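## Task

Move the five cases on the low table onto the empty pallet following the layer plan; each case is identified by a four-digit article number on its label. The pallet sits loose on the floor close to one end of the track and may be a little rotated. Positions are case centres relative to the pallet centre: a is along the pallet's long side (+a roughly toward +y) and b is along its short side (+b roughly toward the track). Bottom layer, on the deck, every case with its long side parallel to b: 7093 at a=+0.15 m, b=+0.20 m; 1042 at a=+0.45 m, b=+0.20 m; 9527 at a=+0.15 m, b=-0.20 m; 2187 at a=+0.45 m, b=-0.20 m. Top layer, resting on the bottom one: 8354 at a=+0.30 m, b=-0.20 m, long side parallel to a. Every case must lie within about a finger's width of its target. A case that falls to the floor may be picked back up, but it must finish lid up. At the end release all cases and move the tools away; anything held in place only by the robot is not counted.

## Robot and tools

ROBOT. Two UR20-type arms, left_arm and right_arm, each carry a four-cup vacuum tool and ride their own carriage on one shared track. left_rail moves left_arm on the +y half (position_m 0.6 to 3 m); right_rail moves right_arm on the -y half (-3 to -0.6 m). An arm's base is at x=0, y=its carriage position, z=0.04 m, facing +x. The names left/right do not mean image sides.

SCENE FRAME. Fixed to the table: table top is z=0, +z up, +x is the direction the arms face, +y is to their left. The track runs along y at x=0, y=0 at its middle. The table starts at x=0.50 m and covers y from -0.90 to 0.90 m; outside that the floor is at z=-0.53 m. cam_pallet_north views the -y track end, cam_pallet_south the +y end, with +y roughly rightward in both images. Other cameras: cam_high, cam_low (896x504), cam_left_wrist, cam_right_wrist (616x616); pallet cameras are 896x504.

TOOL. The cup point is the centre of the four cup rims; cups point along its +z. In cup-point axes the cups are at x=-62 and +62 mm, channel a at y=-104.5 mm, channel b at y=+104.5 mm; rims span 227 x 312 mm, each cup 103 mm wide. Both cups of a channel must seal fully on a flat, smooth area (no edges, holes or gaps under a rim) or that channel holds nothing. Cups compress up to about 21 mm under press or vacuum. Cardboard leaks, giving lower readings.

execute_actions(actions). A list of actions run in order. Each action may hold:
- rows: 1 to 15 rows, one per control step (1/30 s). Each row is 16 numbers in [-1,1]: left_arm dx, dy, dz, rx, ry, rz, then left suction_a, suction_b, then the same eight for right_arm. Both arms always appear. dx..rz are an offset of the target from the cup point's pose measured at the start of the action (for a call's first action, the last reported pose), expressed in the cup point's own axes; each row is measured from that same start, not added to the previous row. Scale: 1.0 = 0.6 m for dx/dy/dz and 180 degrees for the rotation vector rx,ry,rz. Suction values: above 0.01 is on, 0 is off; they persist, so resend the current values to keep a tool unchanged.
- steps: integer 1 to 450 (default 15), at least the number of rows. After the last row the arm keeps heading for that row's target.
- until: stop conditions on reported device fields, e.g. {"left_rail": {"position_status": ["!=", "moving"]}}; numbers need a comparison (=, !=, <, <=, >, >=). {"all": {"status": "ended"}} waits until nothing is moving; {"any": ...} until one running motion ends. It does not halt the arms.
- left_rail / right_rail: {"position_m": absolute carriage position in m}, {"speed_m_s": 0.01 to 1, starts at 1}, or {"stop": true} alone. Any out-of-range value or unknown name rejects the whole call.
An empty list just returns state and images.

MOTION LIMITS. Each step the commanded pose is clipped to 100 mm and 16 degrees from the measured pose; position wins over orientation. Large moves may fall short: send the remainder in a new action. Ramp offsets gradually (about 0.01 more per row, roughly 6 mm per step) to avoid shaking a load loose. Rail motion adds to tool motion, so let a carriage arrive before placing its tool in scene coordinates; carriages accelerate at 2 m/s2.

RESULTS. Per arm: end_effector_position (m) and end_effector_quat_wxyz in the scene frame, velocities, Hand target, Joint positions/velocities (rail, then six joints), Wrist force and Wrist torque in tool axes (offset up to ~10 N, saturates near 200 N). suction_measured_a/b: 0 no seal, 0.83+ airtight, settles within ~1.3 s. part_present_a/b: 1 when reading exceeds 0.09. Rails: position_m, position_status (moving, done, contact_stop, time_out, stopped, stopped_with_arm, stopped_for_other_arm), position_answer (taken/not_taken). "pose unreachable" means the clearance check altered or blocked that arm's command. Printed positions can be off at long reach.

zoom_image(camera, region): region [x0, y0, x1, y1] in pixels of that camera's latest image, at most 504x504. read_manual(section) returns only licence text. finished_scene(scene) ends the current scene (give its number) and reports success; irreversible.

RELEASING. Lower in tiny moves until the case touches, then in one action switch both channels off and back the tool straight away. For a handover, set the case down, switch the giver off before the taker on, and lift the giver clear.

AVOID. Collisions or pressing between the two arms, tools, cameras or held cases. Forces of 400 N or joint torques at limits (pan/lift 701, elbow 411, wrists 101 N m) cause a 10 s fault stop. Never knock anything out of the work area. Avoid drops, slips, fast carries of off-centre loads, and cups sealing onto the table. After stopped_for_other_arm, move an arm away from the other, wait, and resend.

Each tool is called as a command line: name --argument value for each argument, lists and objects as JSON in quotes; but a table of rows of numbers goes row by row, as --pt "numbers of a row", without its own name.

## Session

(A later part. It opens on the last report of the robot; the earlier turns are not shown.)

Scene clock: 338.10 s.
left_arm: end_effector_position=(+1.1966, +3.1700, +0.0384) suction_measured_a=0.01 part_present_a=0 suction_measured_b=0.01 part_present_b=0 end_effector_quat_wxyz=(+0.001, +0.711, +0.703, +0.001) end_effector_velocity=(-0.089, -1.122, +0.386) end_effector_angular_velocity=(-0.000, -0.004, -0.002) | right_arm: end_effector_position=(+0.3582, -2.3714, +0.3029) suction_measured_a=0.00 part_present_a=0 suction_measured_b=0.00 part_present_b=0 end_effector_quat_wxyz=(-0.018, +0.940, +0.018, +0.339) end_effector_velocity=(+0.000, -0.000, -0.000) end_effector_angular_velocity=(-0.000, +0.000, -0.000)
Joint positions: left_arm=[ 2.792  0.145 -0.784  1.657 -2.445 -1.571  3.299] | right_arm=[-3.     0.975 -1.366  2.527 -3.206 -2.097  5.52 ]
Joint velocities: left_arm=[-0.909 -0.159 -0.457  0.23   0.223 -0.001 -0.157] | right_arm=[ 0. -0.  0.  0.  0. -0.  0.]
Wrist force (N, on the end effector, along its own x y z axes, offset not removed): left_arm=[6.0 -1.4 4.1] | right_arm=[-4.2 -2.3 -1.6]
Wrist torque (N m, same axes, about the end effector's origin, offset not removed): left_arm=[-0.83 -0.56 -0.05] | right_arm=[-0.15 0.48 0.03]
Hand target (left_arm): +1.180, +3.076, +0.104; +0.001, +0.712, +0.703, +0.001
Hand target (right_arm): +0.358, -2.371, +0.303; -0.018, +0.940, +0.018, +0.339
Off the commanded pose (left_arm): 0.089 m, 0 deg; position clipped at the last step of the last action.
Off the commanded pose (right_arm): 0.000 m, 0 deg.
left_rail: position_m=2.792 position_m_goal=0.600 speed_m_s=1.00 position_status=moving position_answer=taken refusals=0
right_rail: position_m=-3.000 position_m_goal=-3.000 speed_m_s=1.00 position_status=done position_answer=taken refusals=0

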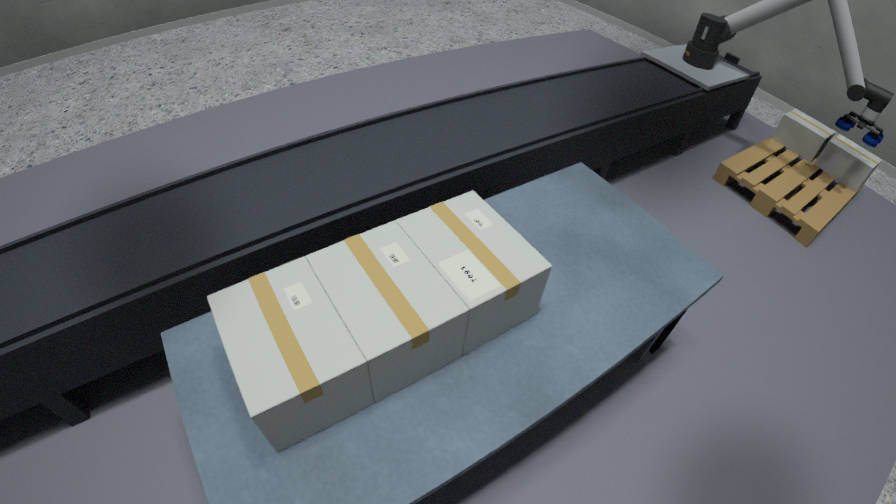

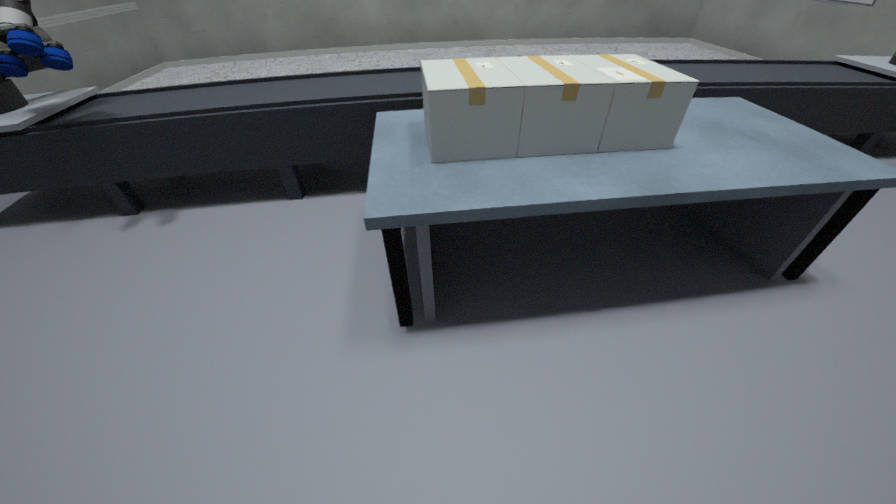

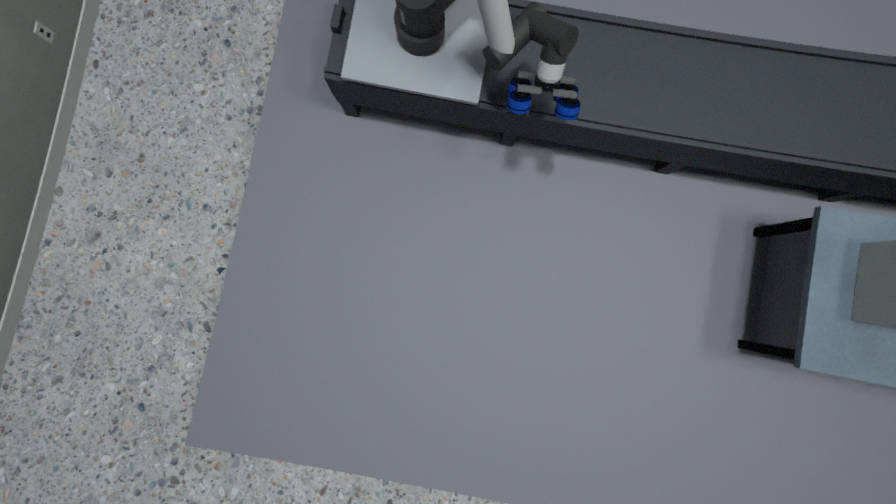

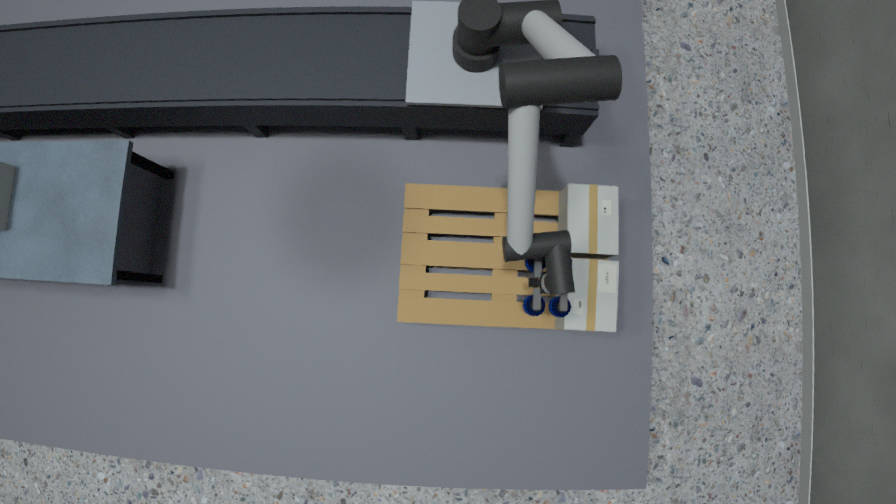

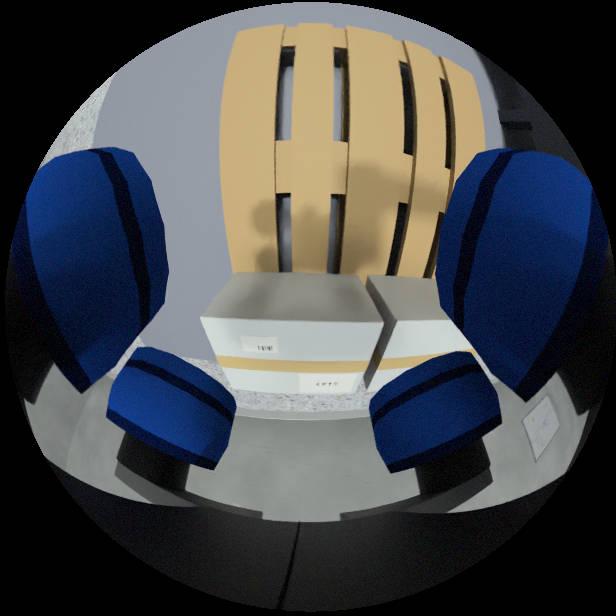

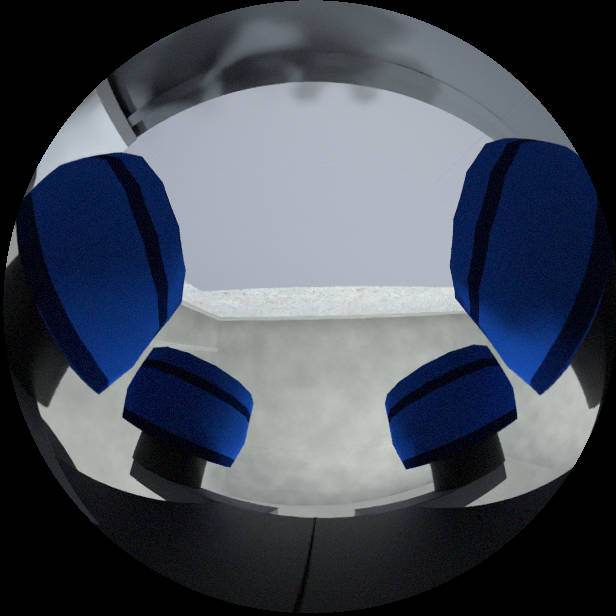

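execute_actions --actions '[]'

Scene clock: 347.27 s.
left_arm: end_effector_position=(+1.1800, +0.9428, +0.1040) suction_measured_a=0.01 part_present_a=0 suction_measured_b=0.01 part_present_b=0 end_effector_quat_wxyz=(+0.001, +0.712, +0.703, +0.001) end_effector_velocity=(-0.000, -0.000, -0.000) end_effector_angular_velocity=(-0.000, +0.000, -0.000) | right_arm: end_effector_position=(+0.3582, -2.3714, +0.3029) suction_measured_a=0.00 part_present_a=0 suction_measured_b=0.00 part_present_b=0 end_effector_quat_wxyz=(-0.018, +0.940, +0.018, +0.339) end_effector_velocity=(-0.000, -0.000, +0.000) end_effector_angular_velocity=(+0.000, -0.000, -0.000)
Joint positions: left_arm=[ 0.6    0.119 -0.862  1.694 -2.406 -1.571  3.273] | right_arm=[-3.     0.975 -1.366  2.527 -3.206 -2.097  5.52 ]
Joint velocities: left_arm=[ 0. -0.  0. -0.  0. -0.  0.] | right_arm=[ 0.  0. -0.  0. -0. -0.  0.]
Wrist force (N, on the end effector, along its own x y z axes, offset not removed): left_arm=[1.5 0.5 4.4] | right_arm=[-4.4 -2.6 -0.9]
Wrist torque (N m, same axes, about the end effector's origin, offset not removed): left_arm=[-0.53 -0.23 -0.06] | right_arm=[-0.19 0.50 -0.03]
Hand target (left_arm): +1.180, +0.943, +0.104; +0.001, +0.712, +0.703, +0.001
Hand target (right_arm): +0.358, -2.371, +0.303; -0.018, +0.940, +0.018, +0.339
Off the commanded pose (left_arm): 0.013 m, 0 deg; position clipped at the last step of the last action.
Off the commanded pose (right_arm): 0.000 m, 0 deg.
left_rail: position_m=0.600 position_m_goal=0.600 speed_m_s=1.00 position_status=done position_answer=taken refusals=0
right_rail: position_m=-3.000 position_m_goal=-3.000 speed_m_s=1.00 position_status=done position_answer=taken refusals=0

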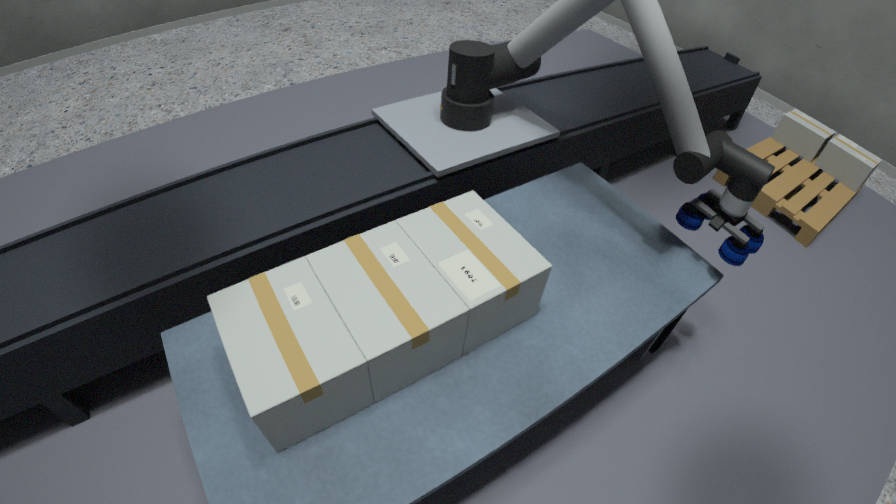

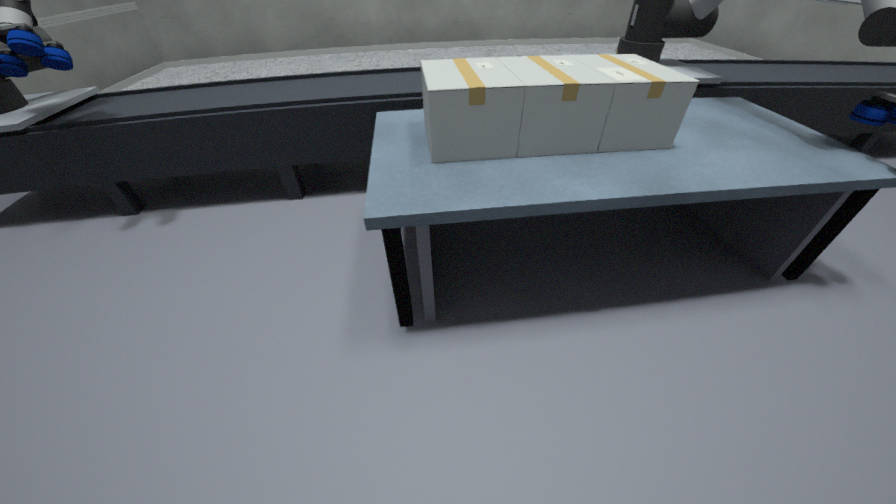

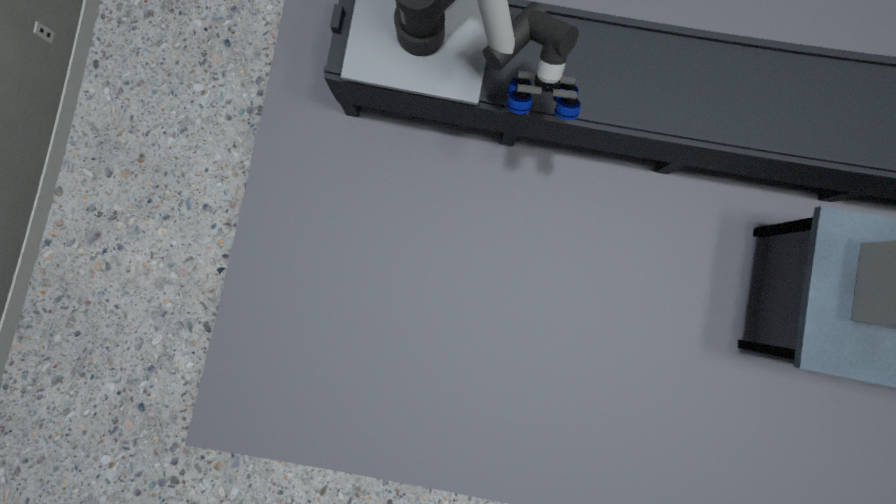

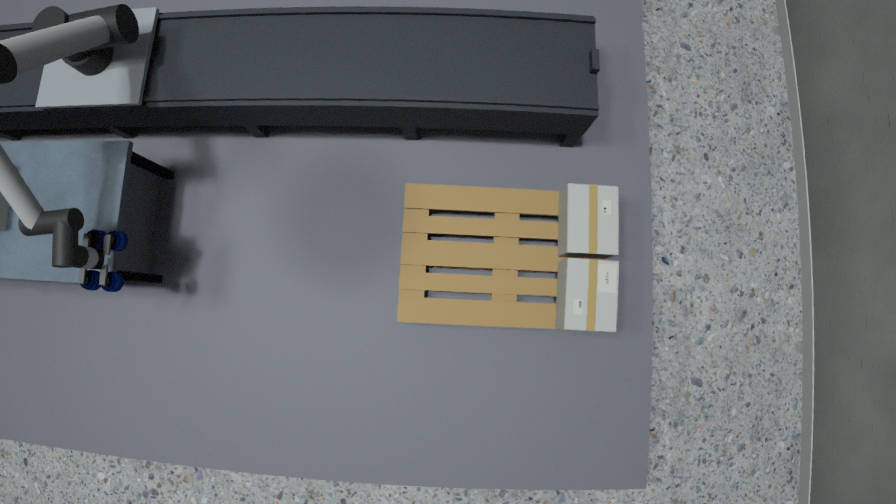

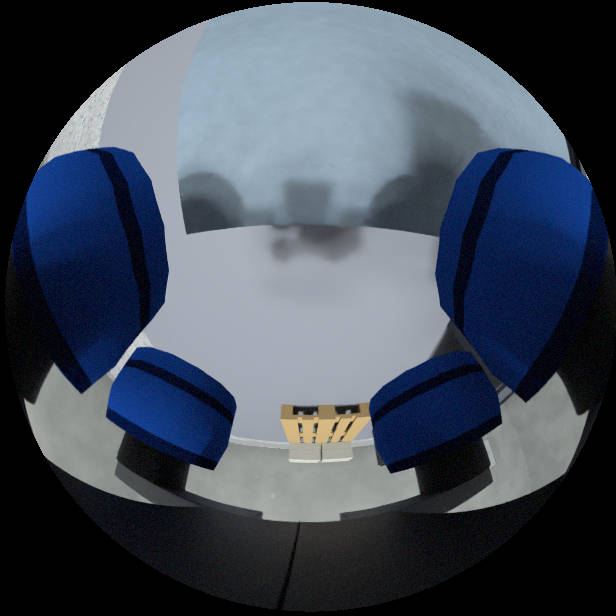

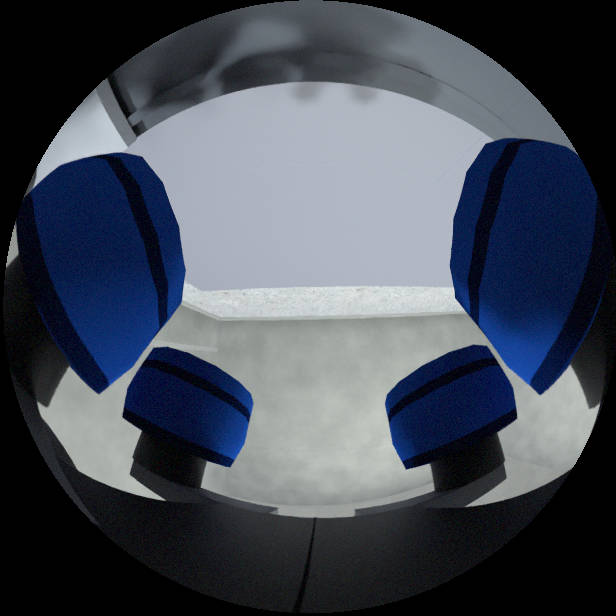

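execute_actions --actions '[{"rows":[[-0.03,-0.011,-0.01,0,0,0,0,0,0,0,0,0,0,0,0,0],[-0.07,-0.025,-0.024,0,0,0,0,0,0,0,0,0,0,0,0,0],[-0.125,-0.045,-0.042,0,0,0,0,0,0,0,0,0,0,0,0,0],[-0.19,-0.07,-0.064,0,0,0,0,0,0,0,0,0,0,0,0,0],[-0.27,-0.098,-0.09,0,0,0,0,0,0,0,0,0,0,0,0,0],[-0.95,-0.345,-0.31,0,0,0,0,0,0,0,0,0,0,0,0,0]],"steps":34}]'

Scene clock: 358.90 s.
left_arm: end_effector_position=(+1.0193, +0.5167, +0.2394) suction_measured_a=0.01 part_present_a=0 suction_measured_b=0.01 part_present_b=0 end_effector_quat_wxyz=(+0.001, +0.713, +0.702, +0.000) end_effector_velocity=(-0.158, -0.407, +0.138) end_effector_angular_velocity=(-0.001, -0.003, -0.005) | right_arm: end_effector_position=(+0.3582, -2.3714, +0.3029) suction_measured_a=0.00 part_present_a=0 suction_measured_b=0.00 part_present_b=0 end_effector_quat_wxyz=(-0.018, +0.940, +0.018, +0.339) end_effector_velocity=(+0.000, +0.000, -0.000) end_effector_angular_velocity=(-0.000, +0.000, +0.000)
Joint positions: left_arm=[ 0.6   -0.279 -1.153  1.981 -2.402 -1.572  2.878] | right_arm=[-3.     0.975 -1.366  2.527 -3.206 -2.097  5.52 ]
Joint velocities: left_arm=[ 0.    -0.434 -0.238  0.128  0.107  0.001 -0.43 ] | right_arm=[ 0. -0.  0. -0.  0.  0. -0.]
Wrist force (N, on the end effector, along its own x y z axes, offset not removed): left_arm=[-2.5 -4.8 -1.8] | right_arm=[-3.5 -2.4 -2.8]
Wrist torque (N m, same axes, about the end effector's origin, offset not removed): left_arm=[-1.06 0.50 -0.04] | right_arm=[-0.34 0.41 -0.09]
Hand target (left_arm): +0.991, +0.448, +0.263; +0.002, +0.713, +0.702, +0.000
Hand target (right_arm): +0.358, -2.371, +0.303; -0.018, +0.940, +0.018, +0.339
Off the commanded pose (left_arm): 0.159 m, 0 deg; position clipped at the last step of the last action.
Off the commanded pose (right_arm): 0.000 m, 0 deg.
left_rail: position_m=0.600 position_m_goal=0.600 speed_m_s=1.00 position_status=done position_answer=taken refusals=0
right_rail: position_m=-3.000 position_m_goal=-3.000 speed_m_s=1.00 position_status=done position_answer=taken refusals=0

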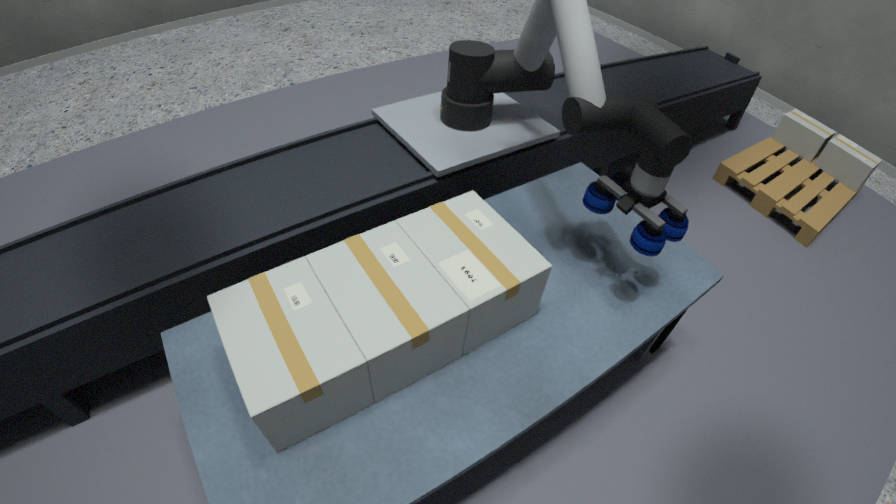

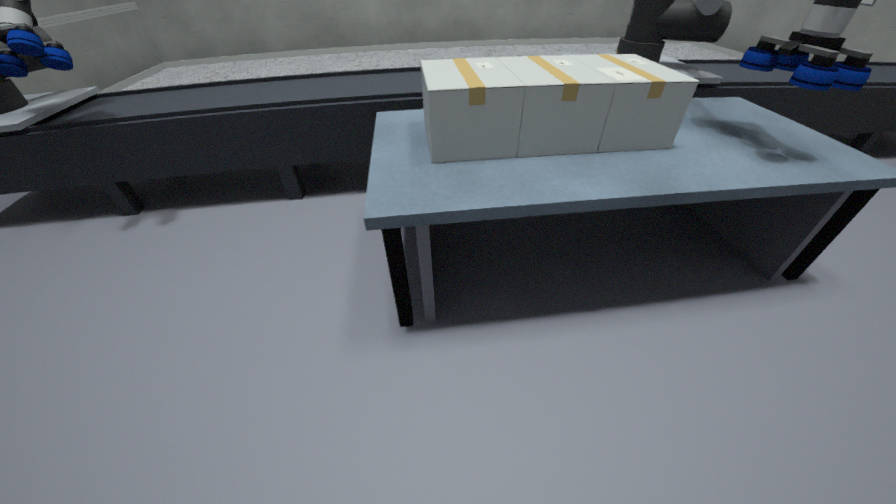

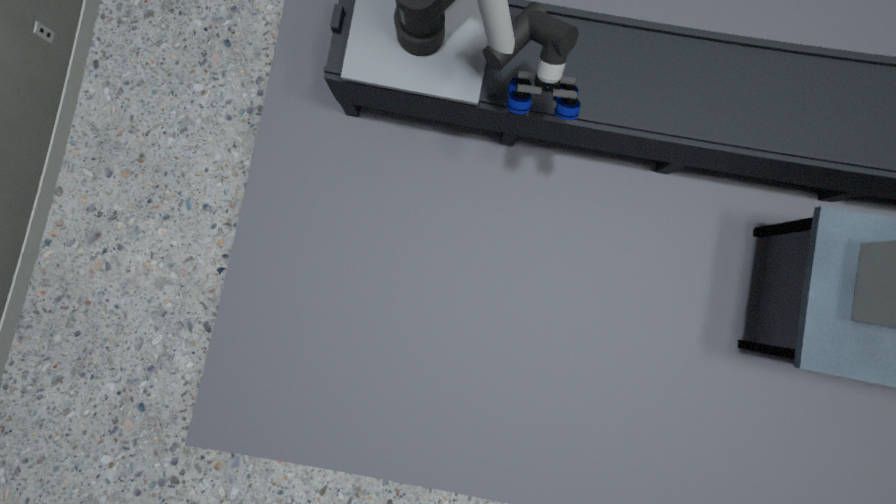

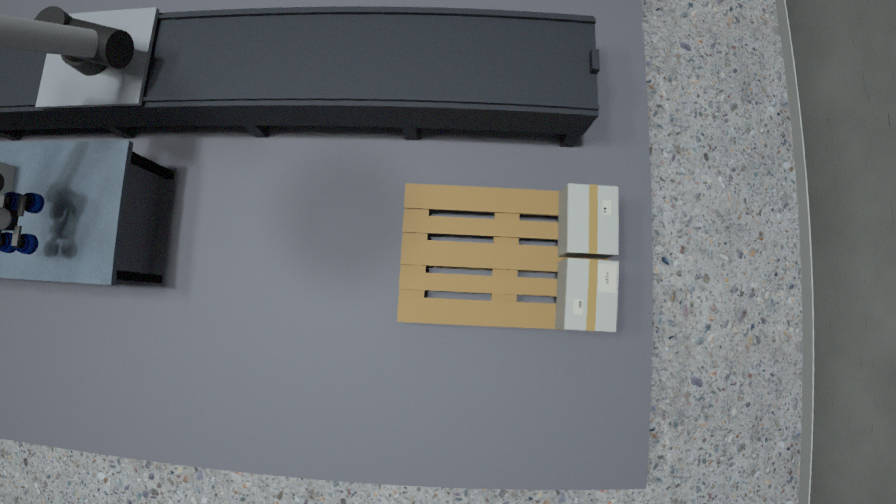

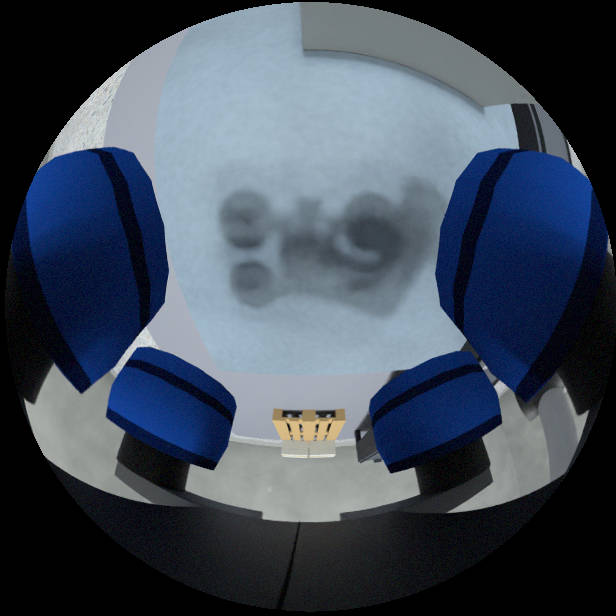

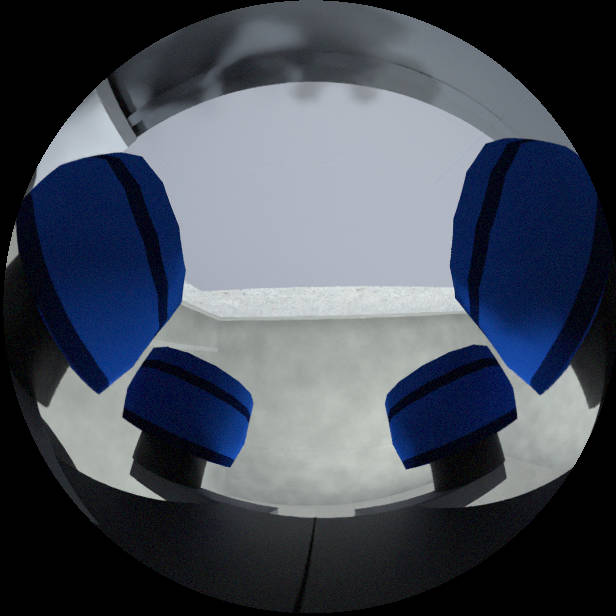

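execute_actions --actions '[{"rows":[[-0.135,-0.053,-0.045,0,0,0,0,0,0,0,0,0,0,0,0,0],[-0.17,-0.065,-0.05,0,0,0,0,0,0,0,0,0,0,0,0,0],[-0.22,-0.082,-0.056,0,0,0,0,0,0,0,0,0,0,0,0,0],[-0.285,-0.103,-0.062,0,0,0,0,0,0,0,0,0,0,0,0,0],[-0.36,-0.128,-0.068,0,0,0,0,0,0,0,0,0,0,0,0,0],[-0.878,-0.299,-0.068,0,0,0,0,0,0,0,0,0,0,0,0,0]],"steps":30}]'

Scene clock: 364.63 s.
left_arm: end_effector_position=(+0.8486, +0.0562, +0.2794) suction_measured_a=0.01 part_present_a=0 suction_measured_b=0.01 part_present_b=0 end_effector_quat_wxyz=(+0.002, +0.714, +0.701, -0.000) end_effector_velocity=(-0.149, -0.438, +0.013) end_effector_angular_velocity=(+0.000, -0.002, -0.002) | right_arm: end_effector_position=(+0.3582, -2.3714, +0.3029) suction_measured_a=0.00 part_present_a=0 suction_measured_b=0.00 part_present_b=0 end_effector_quat_wxyz=(-0.018, +0.940, +0.018, +0.339) end_effector_velocity=(-0.000, +0.000, +0.000) end_effector_angular_velocity=(+0.000, -0.000, +0.000)
Joint positions: left_arm=[ 0.6   -0.77  -1.203  1.985 -2.357 -1.572  2.39 ] | right_arm=[-3.     0.975 -1.366  2.527 -3.206 -2.097  5.52 ]
Joint velocities: left_arm=[ 0.    -0.425  0.09  -0.168  0.076  0.003 -0.423] | right_arm=[ 0.  0. -0.  0. -0.  0. -0.]
Wrist force (N, on the end effector, along its own x y z axes, offset not removed): left_arm=[4.3 -1.7 -1.3] | right_arm=[-4.8 -3.0 -3.2]
Wrist torque (N m, same axes, about the end effector's origin, offset not removed): left_arm=[-0.65 -0.53 -0.04] | right_arm=[-0.29 0.64 -0.09]
Hand target (left_arm): +0.828, -0.004, +0.281; +0.002, +0.713, +0.701, -0.000
Hand target (right_arm): +0.358, -2.371, +0.303; -0.018, +0.940, +0.018, +0.339
Off the commanded pose (left_arm): 0.066 m, 0 deg.
Off the commanded pose (right_arm): 0.000 m, 0 deg.
left_rail: position_m=0.600 position_m_goal=0.600 speed_m_s=1.00 position_status=done position_answer=taken refusals=0
right_rail: position_m=-3.000 position_m_goal=-3.000 speed_m_s=1.00 position_status=done position_answer=taken refusals=0

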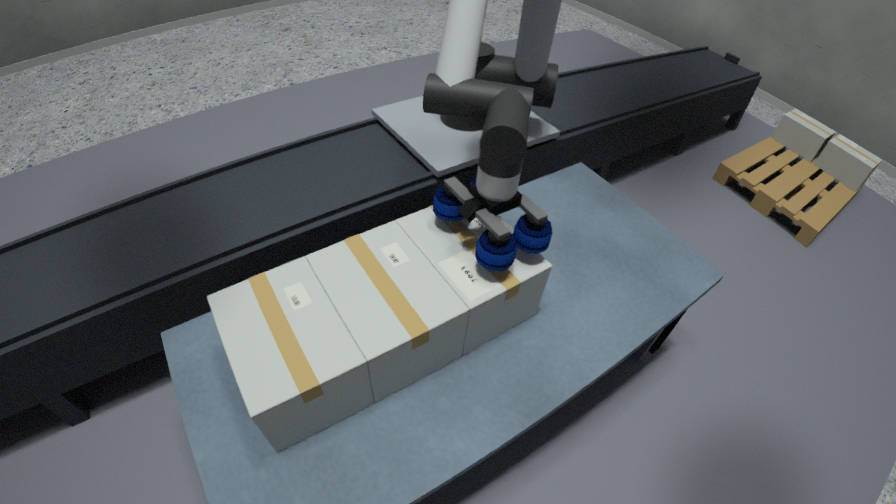

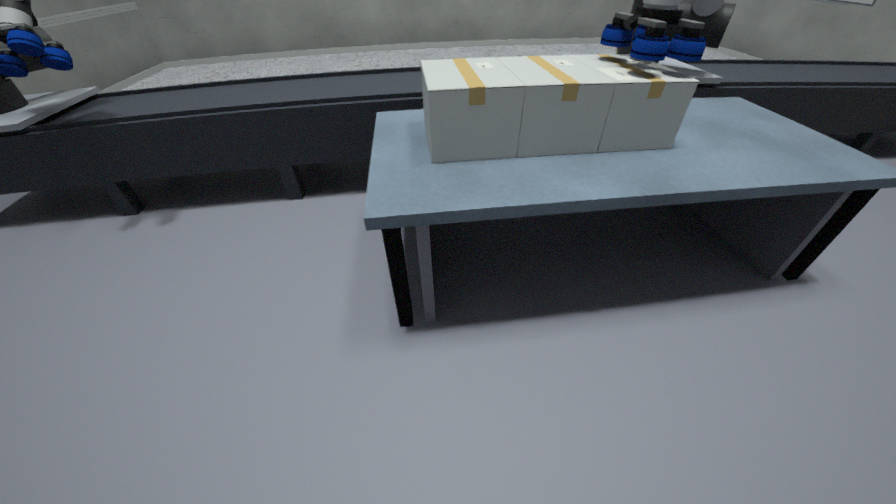

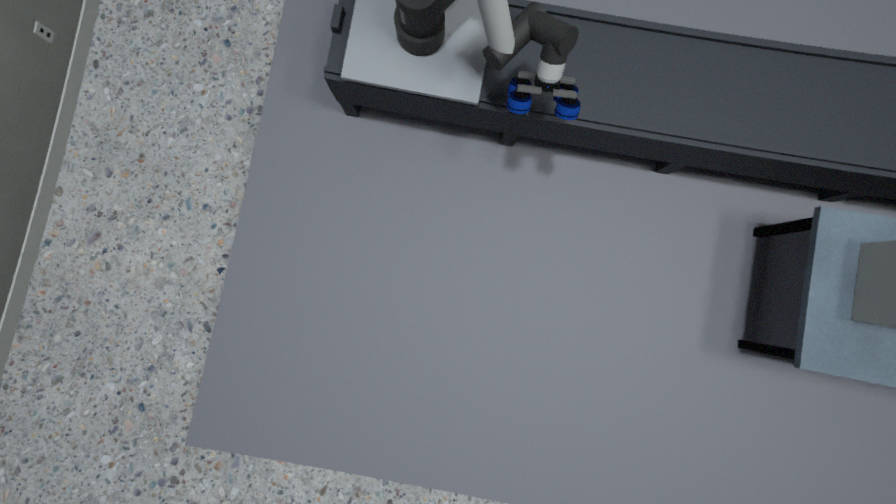

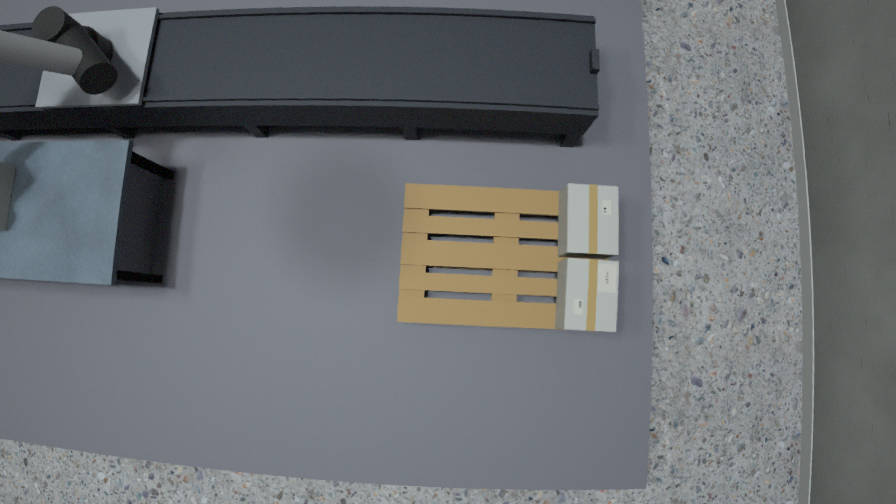

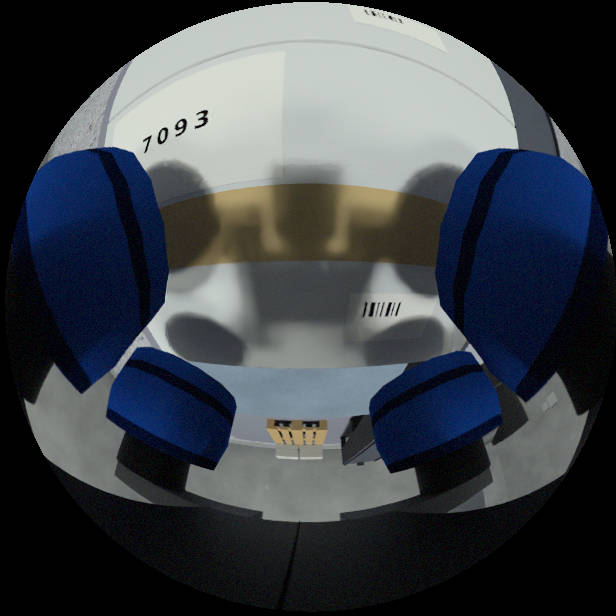

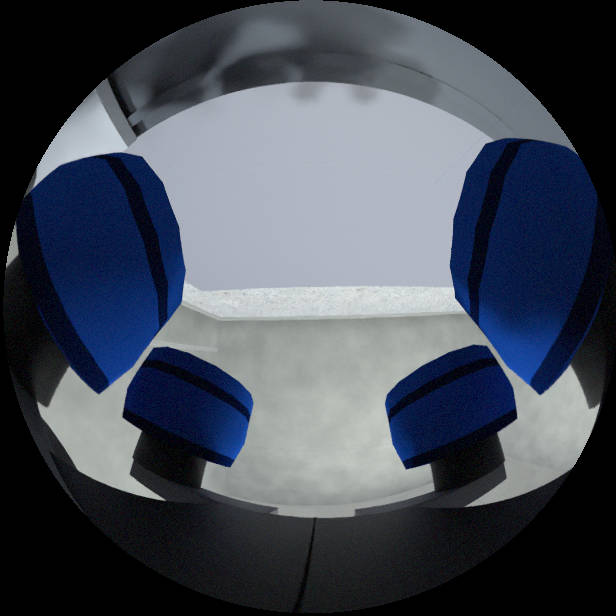

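execute_actions --actions '[]'

Scene clock: 367.07 s.
left_arm: end_effector_position=(+0.8279, -0.0038, +0.2809) suction_measured_a=0.01 part_present_a=0 suction_measured_b=0.01 part_present_b=0 end_effector_quat_wxyz=(+0.002, +0.713, +0.701, -0.000) end_effector_velocity=(+0.000, +0.000, -0.000) end_effector_angular_velocity=(+0.000, +0.000, +0.000) | right_arm: end_effector_position=(+0.3582, -2.3714, +0.3029) suction_measured_a=0.00 part_present_a=0 suction_measured_b=0.00 part_present_b=0 end_effector_quat_wxyz=(-0.018, +0.940, +0.018, +0.339) end_effector_velocity=(+0.000, +0.000, -0.000) end_effector_angular_velocity=(-0.000, +0.000, -0.000)
Joint positions: left_arm=[ 0.6   -0.828 -1.189  1.959 -2.345 -1.571  2.332] | right_arm=[-3.     0.975 -1.366  2.527 -3.206 -2.097  5.52 ]
Joint velocities: left_arm=[ 0.  0.  0.  0. -0. -0. -0.] | right_arm=[ 0.  0.  0. -0.  0. -0.  0.]
Wrist force (N, on the end effector, along its own x y z axes, offset not removed): left_arm=[2.4 -0.4 3.0] | right_arm=[-2.5 -0.6 -2.9]
Wrist torque (N m, same axes, about the end effector's origin, offset not removed): left_arm=[-0.59 -0.22 -0.05] | right_arm=[-0.02 0.35 -0.03]
Hand target (left_arm): +0.828, -0.004, +0.281; +0.002, +0.713, +0.701, -0.000
Hand target (right_arm): +0.358, -2.371, +0.303; -0.018, +0.940, +0.018, +0.339
Off the commanded pose (left_arm): 0.005 m, 0 deg.
Off the commanded pose (right_arm): 0.000 m, 0 deg.
left_rail: position_m=0.600 position_m_goal=0.600 speed_m_s=1.00 position_status=done position_answer=taken refusals=0
right_rail: position_m=-3.000 position_m_goal=-3.000 speed_m_s=1.00 position_status=done position_answer=taken refusals=0

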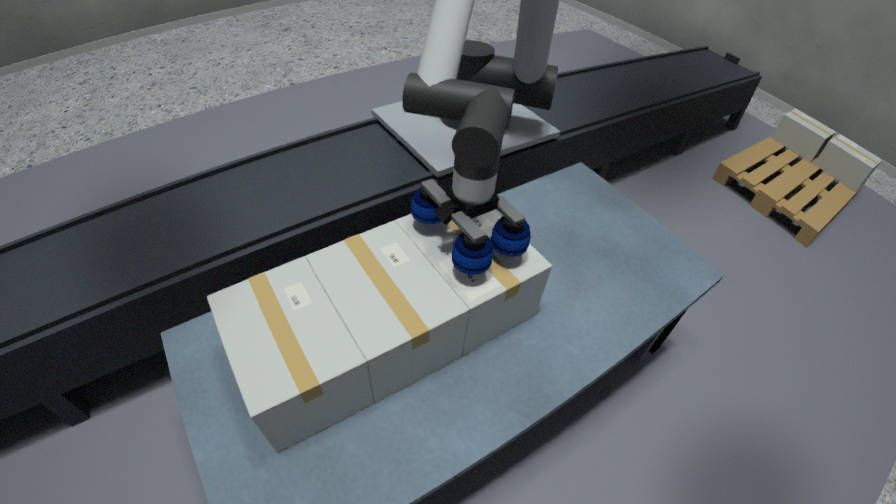

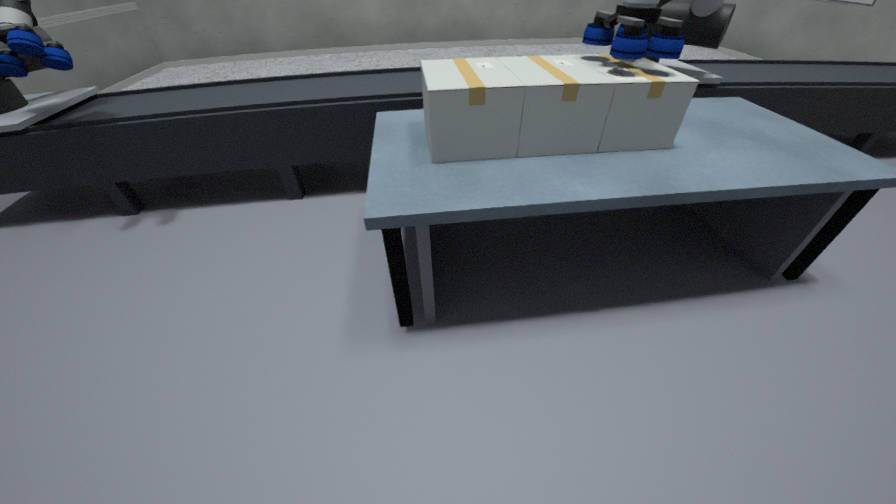

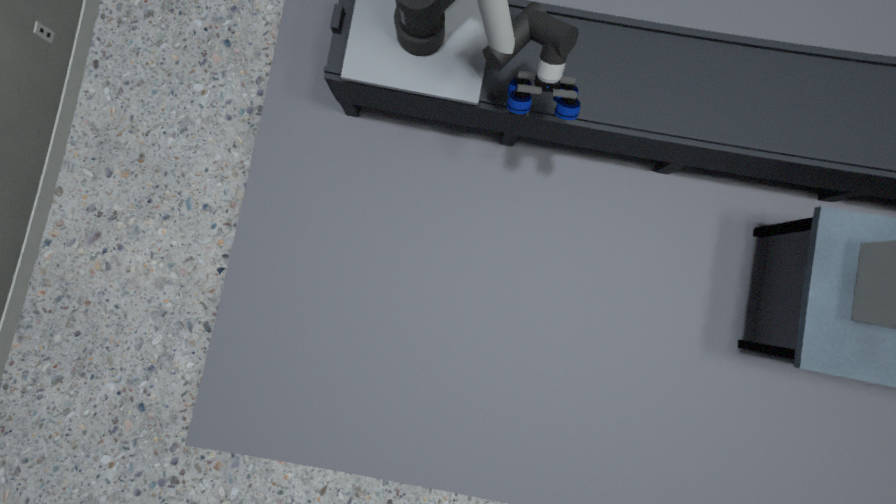

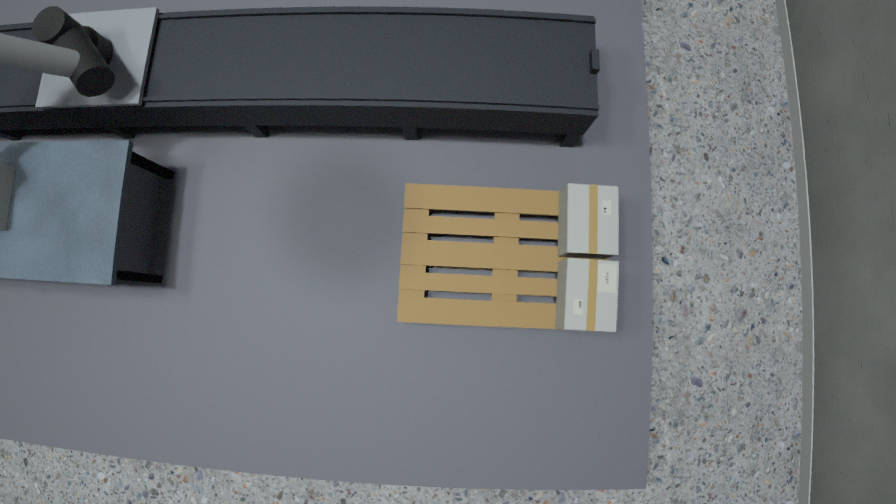

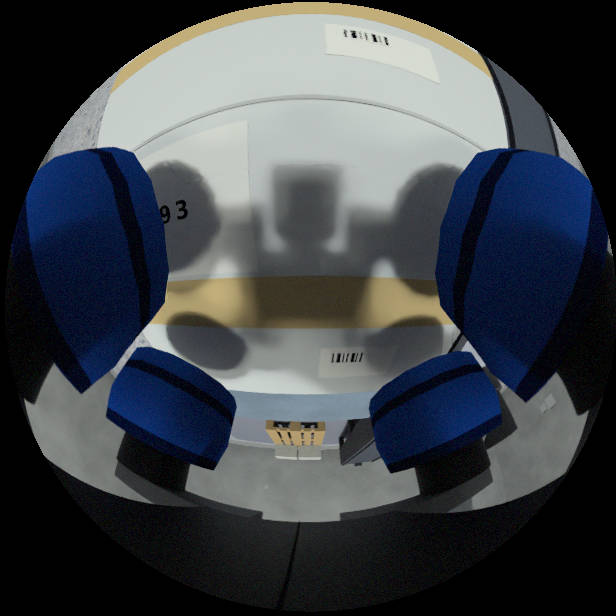

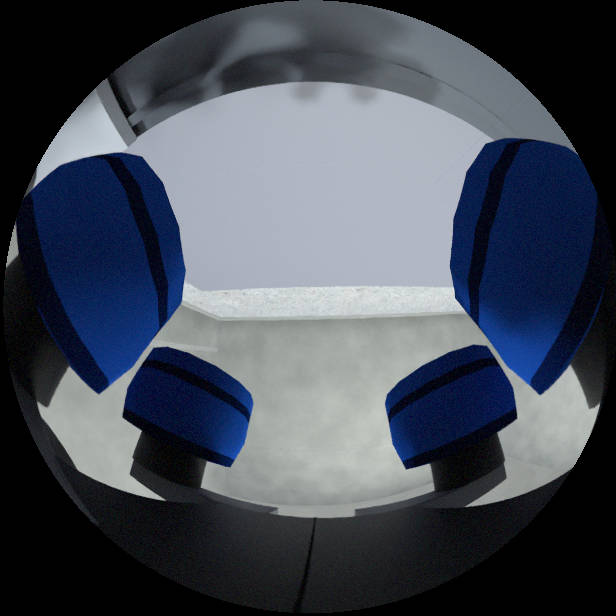

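zoom_image --camera "cam_left_wrist" --region '[60, 20, 560, 420]'

zoom_image --camera "cam_high" --region '[340, 140, 640, 380]'

Region (60, 20, 560, 420) of cam_left_wrist's 616x616 image, scaled by 1.008, with more detail than that image has; it fills the top 403 rows of this view, and the rest is white.

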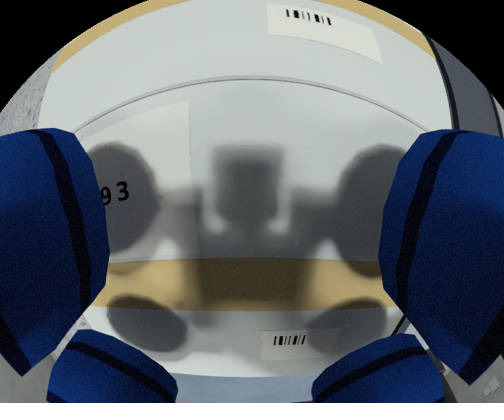

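Region (340, 140, 640, 380) of cam_high's 896x504 image, scaled by 1.680, with more detail than that image has; it fills the top 403 rows of this view, and the rest is white.

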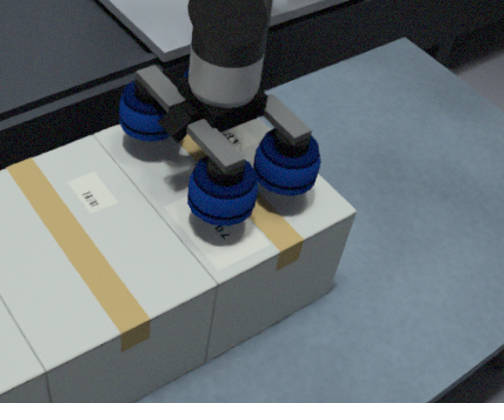

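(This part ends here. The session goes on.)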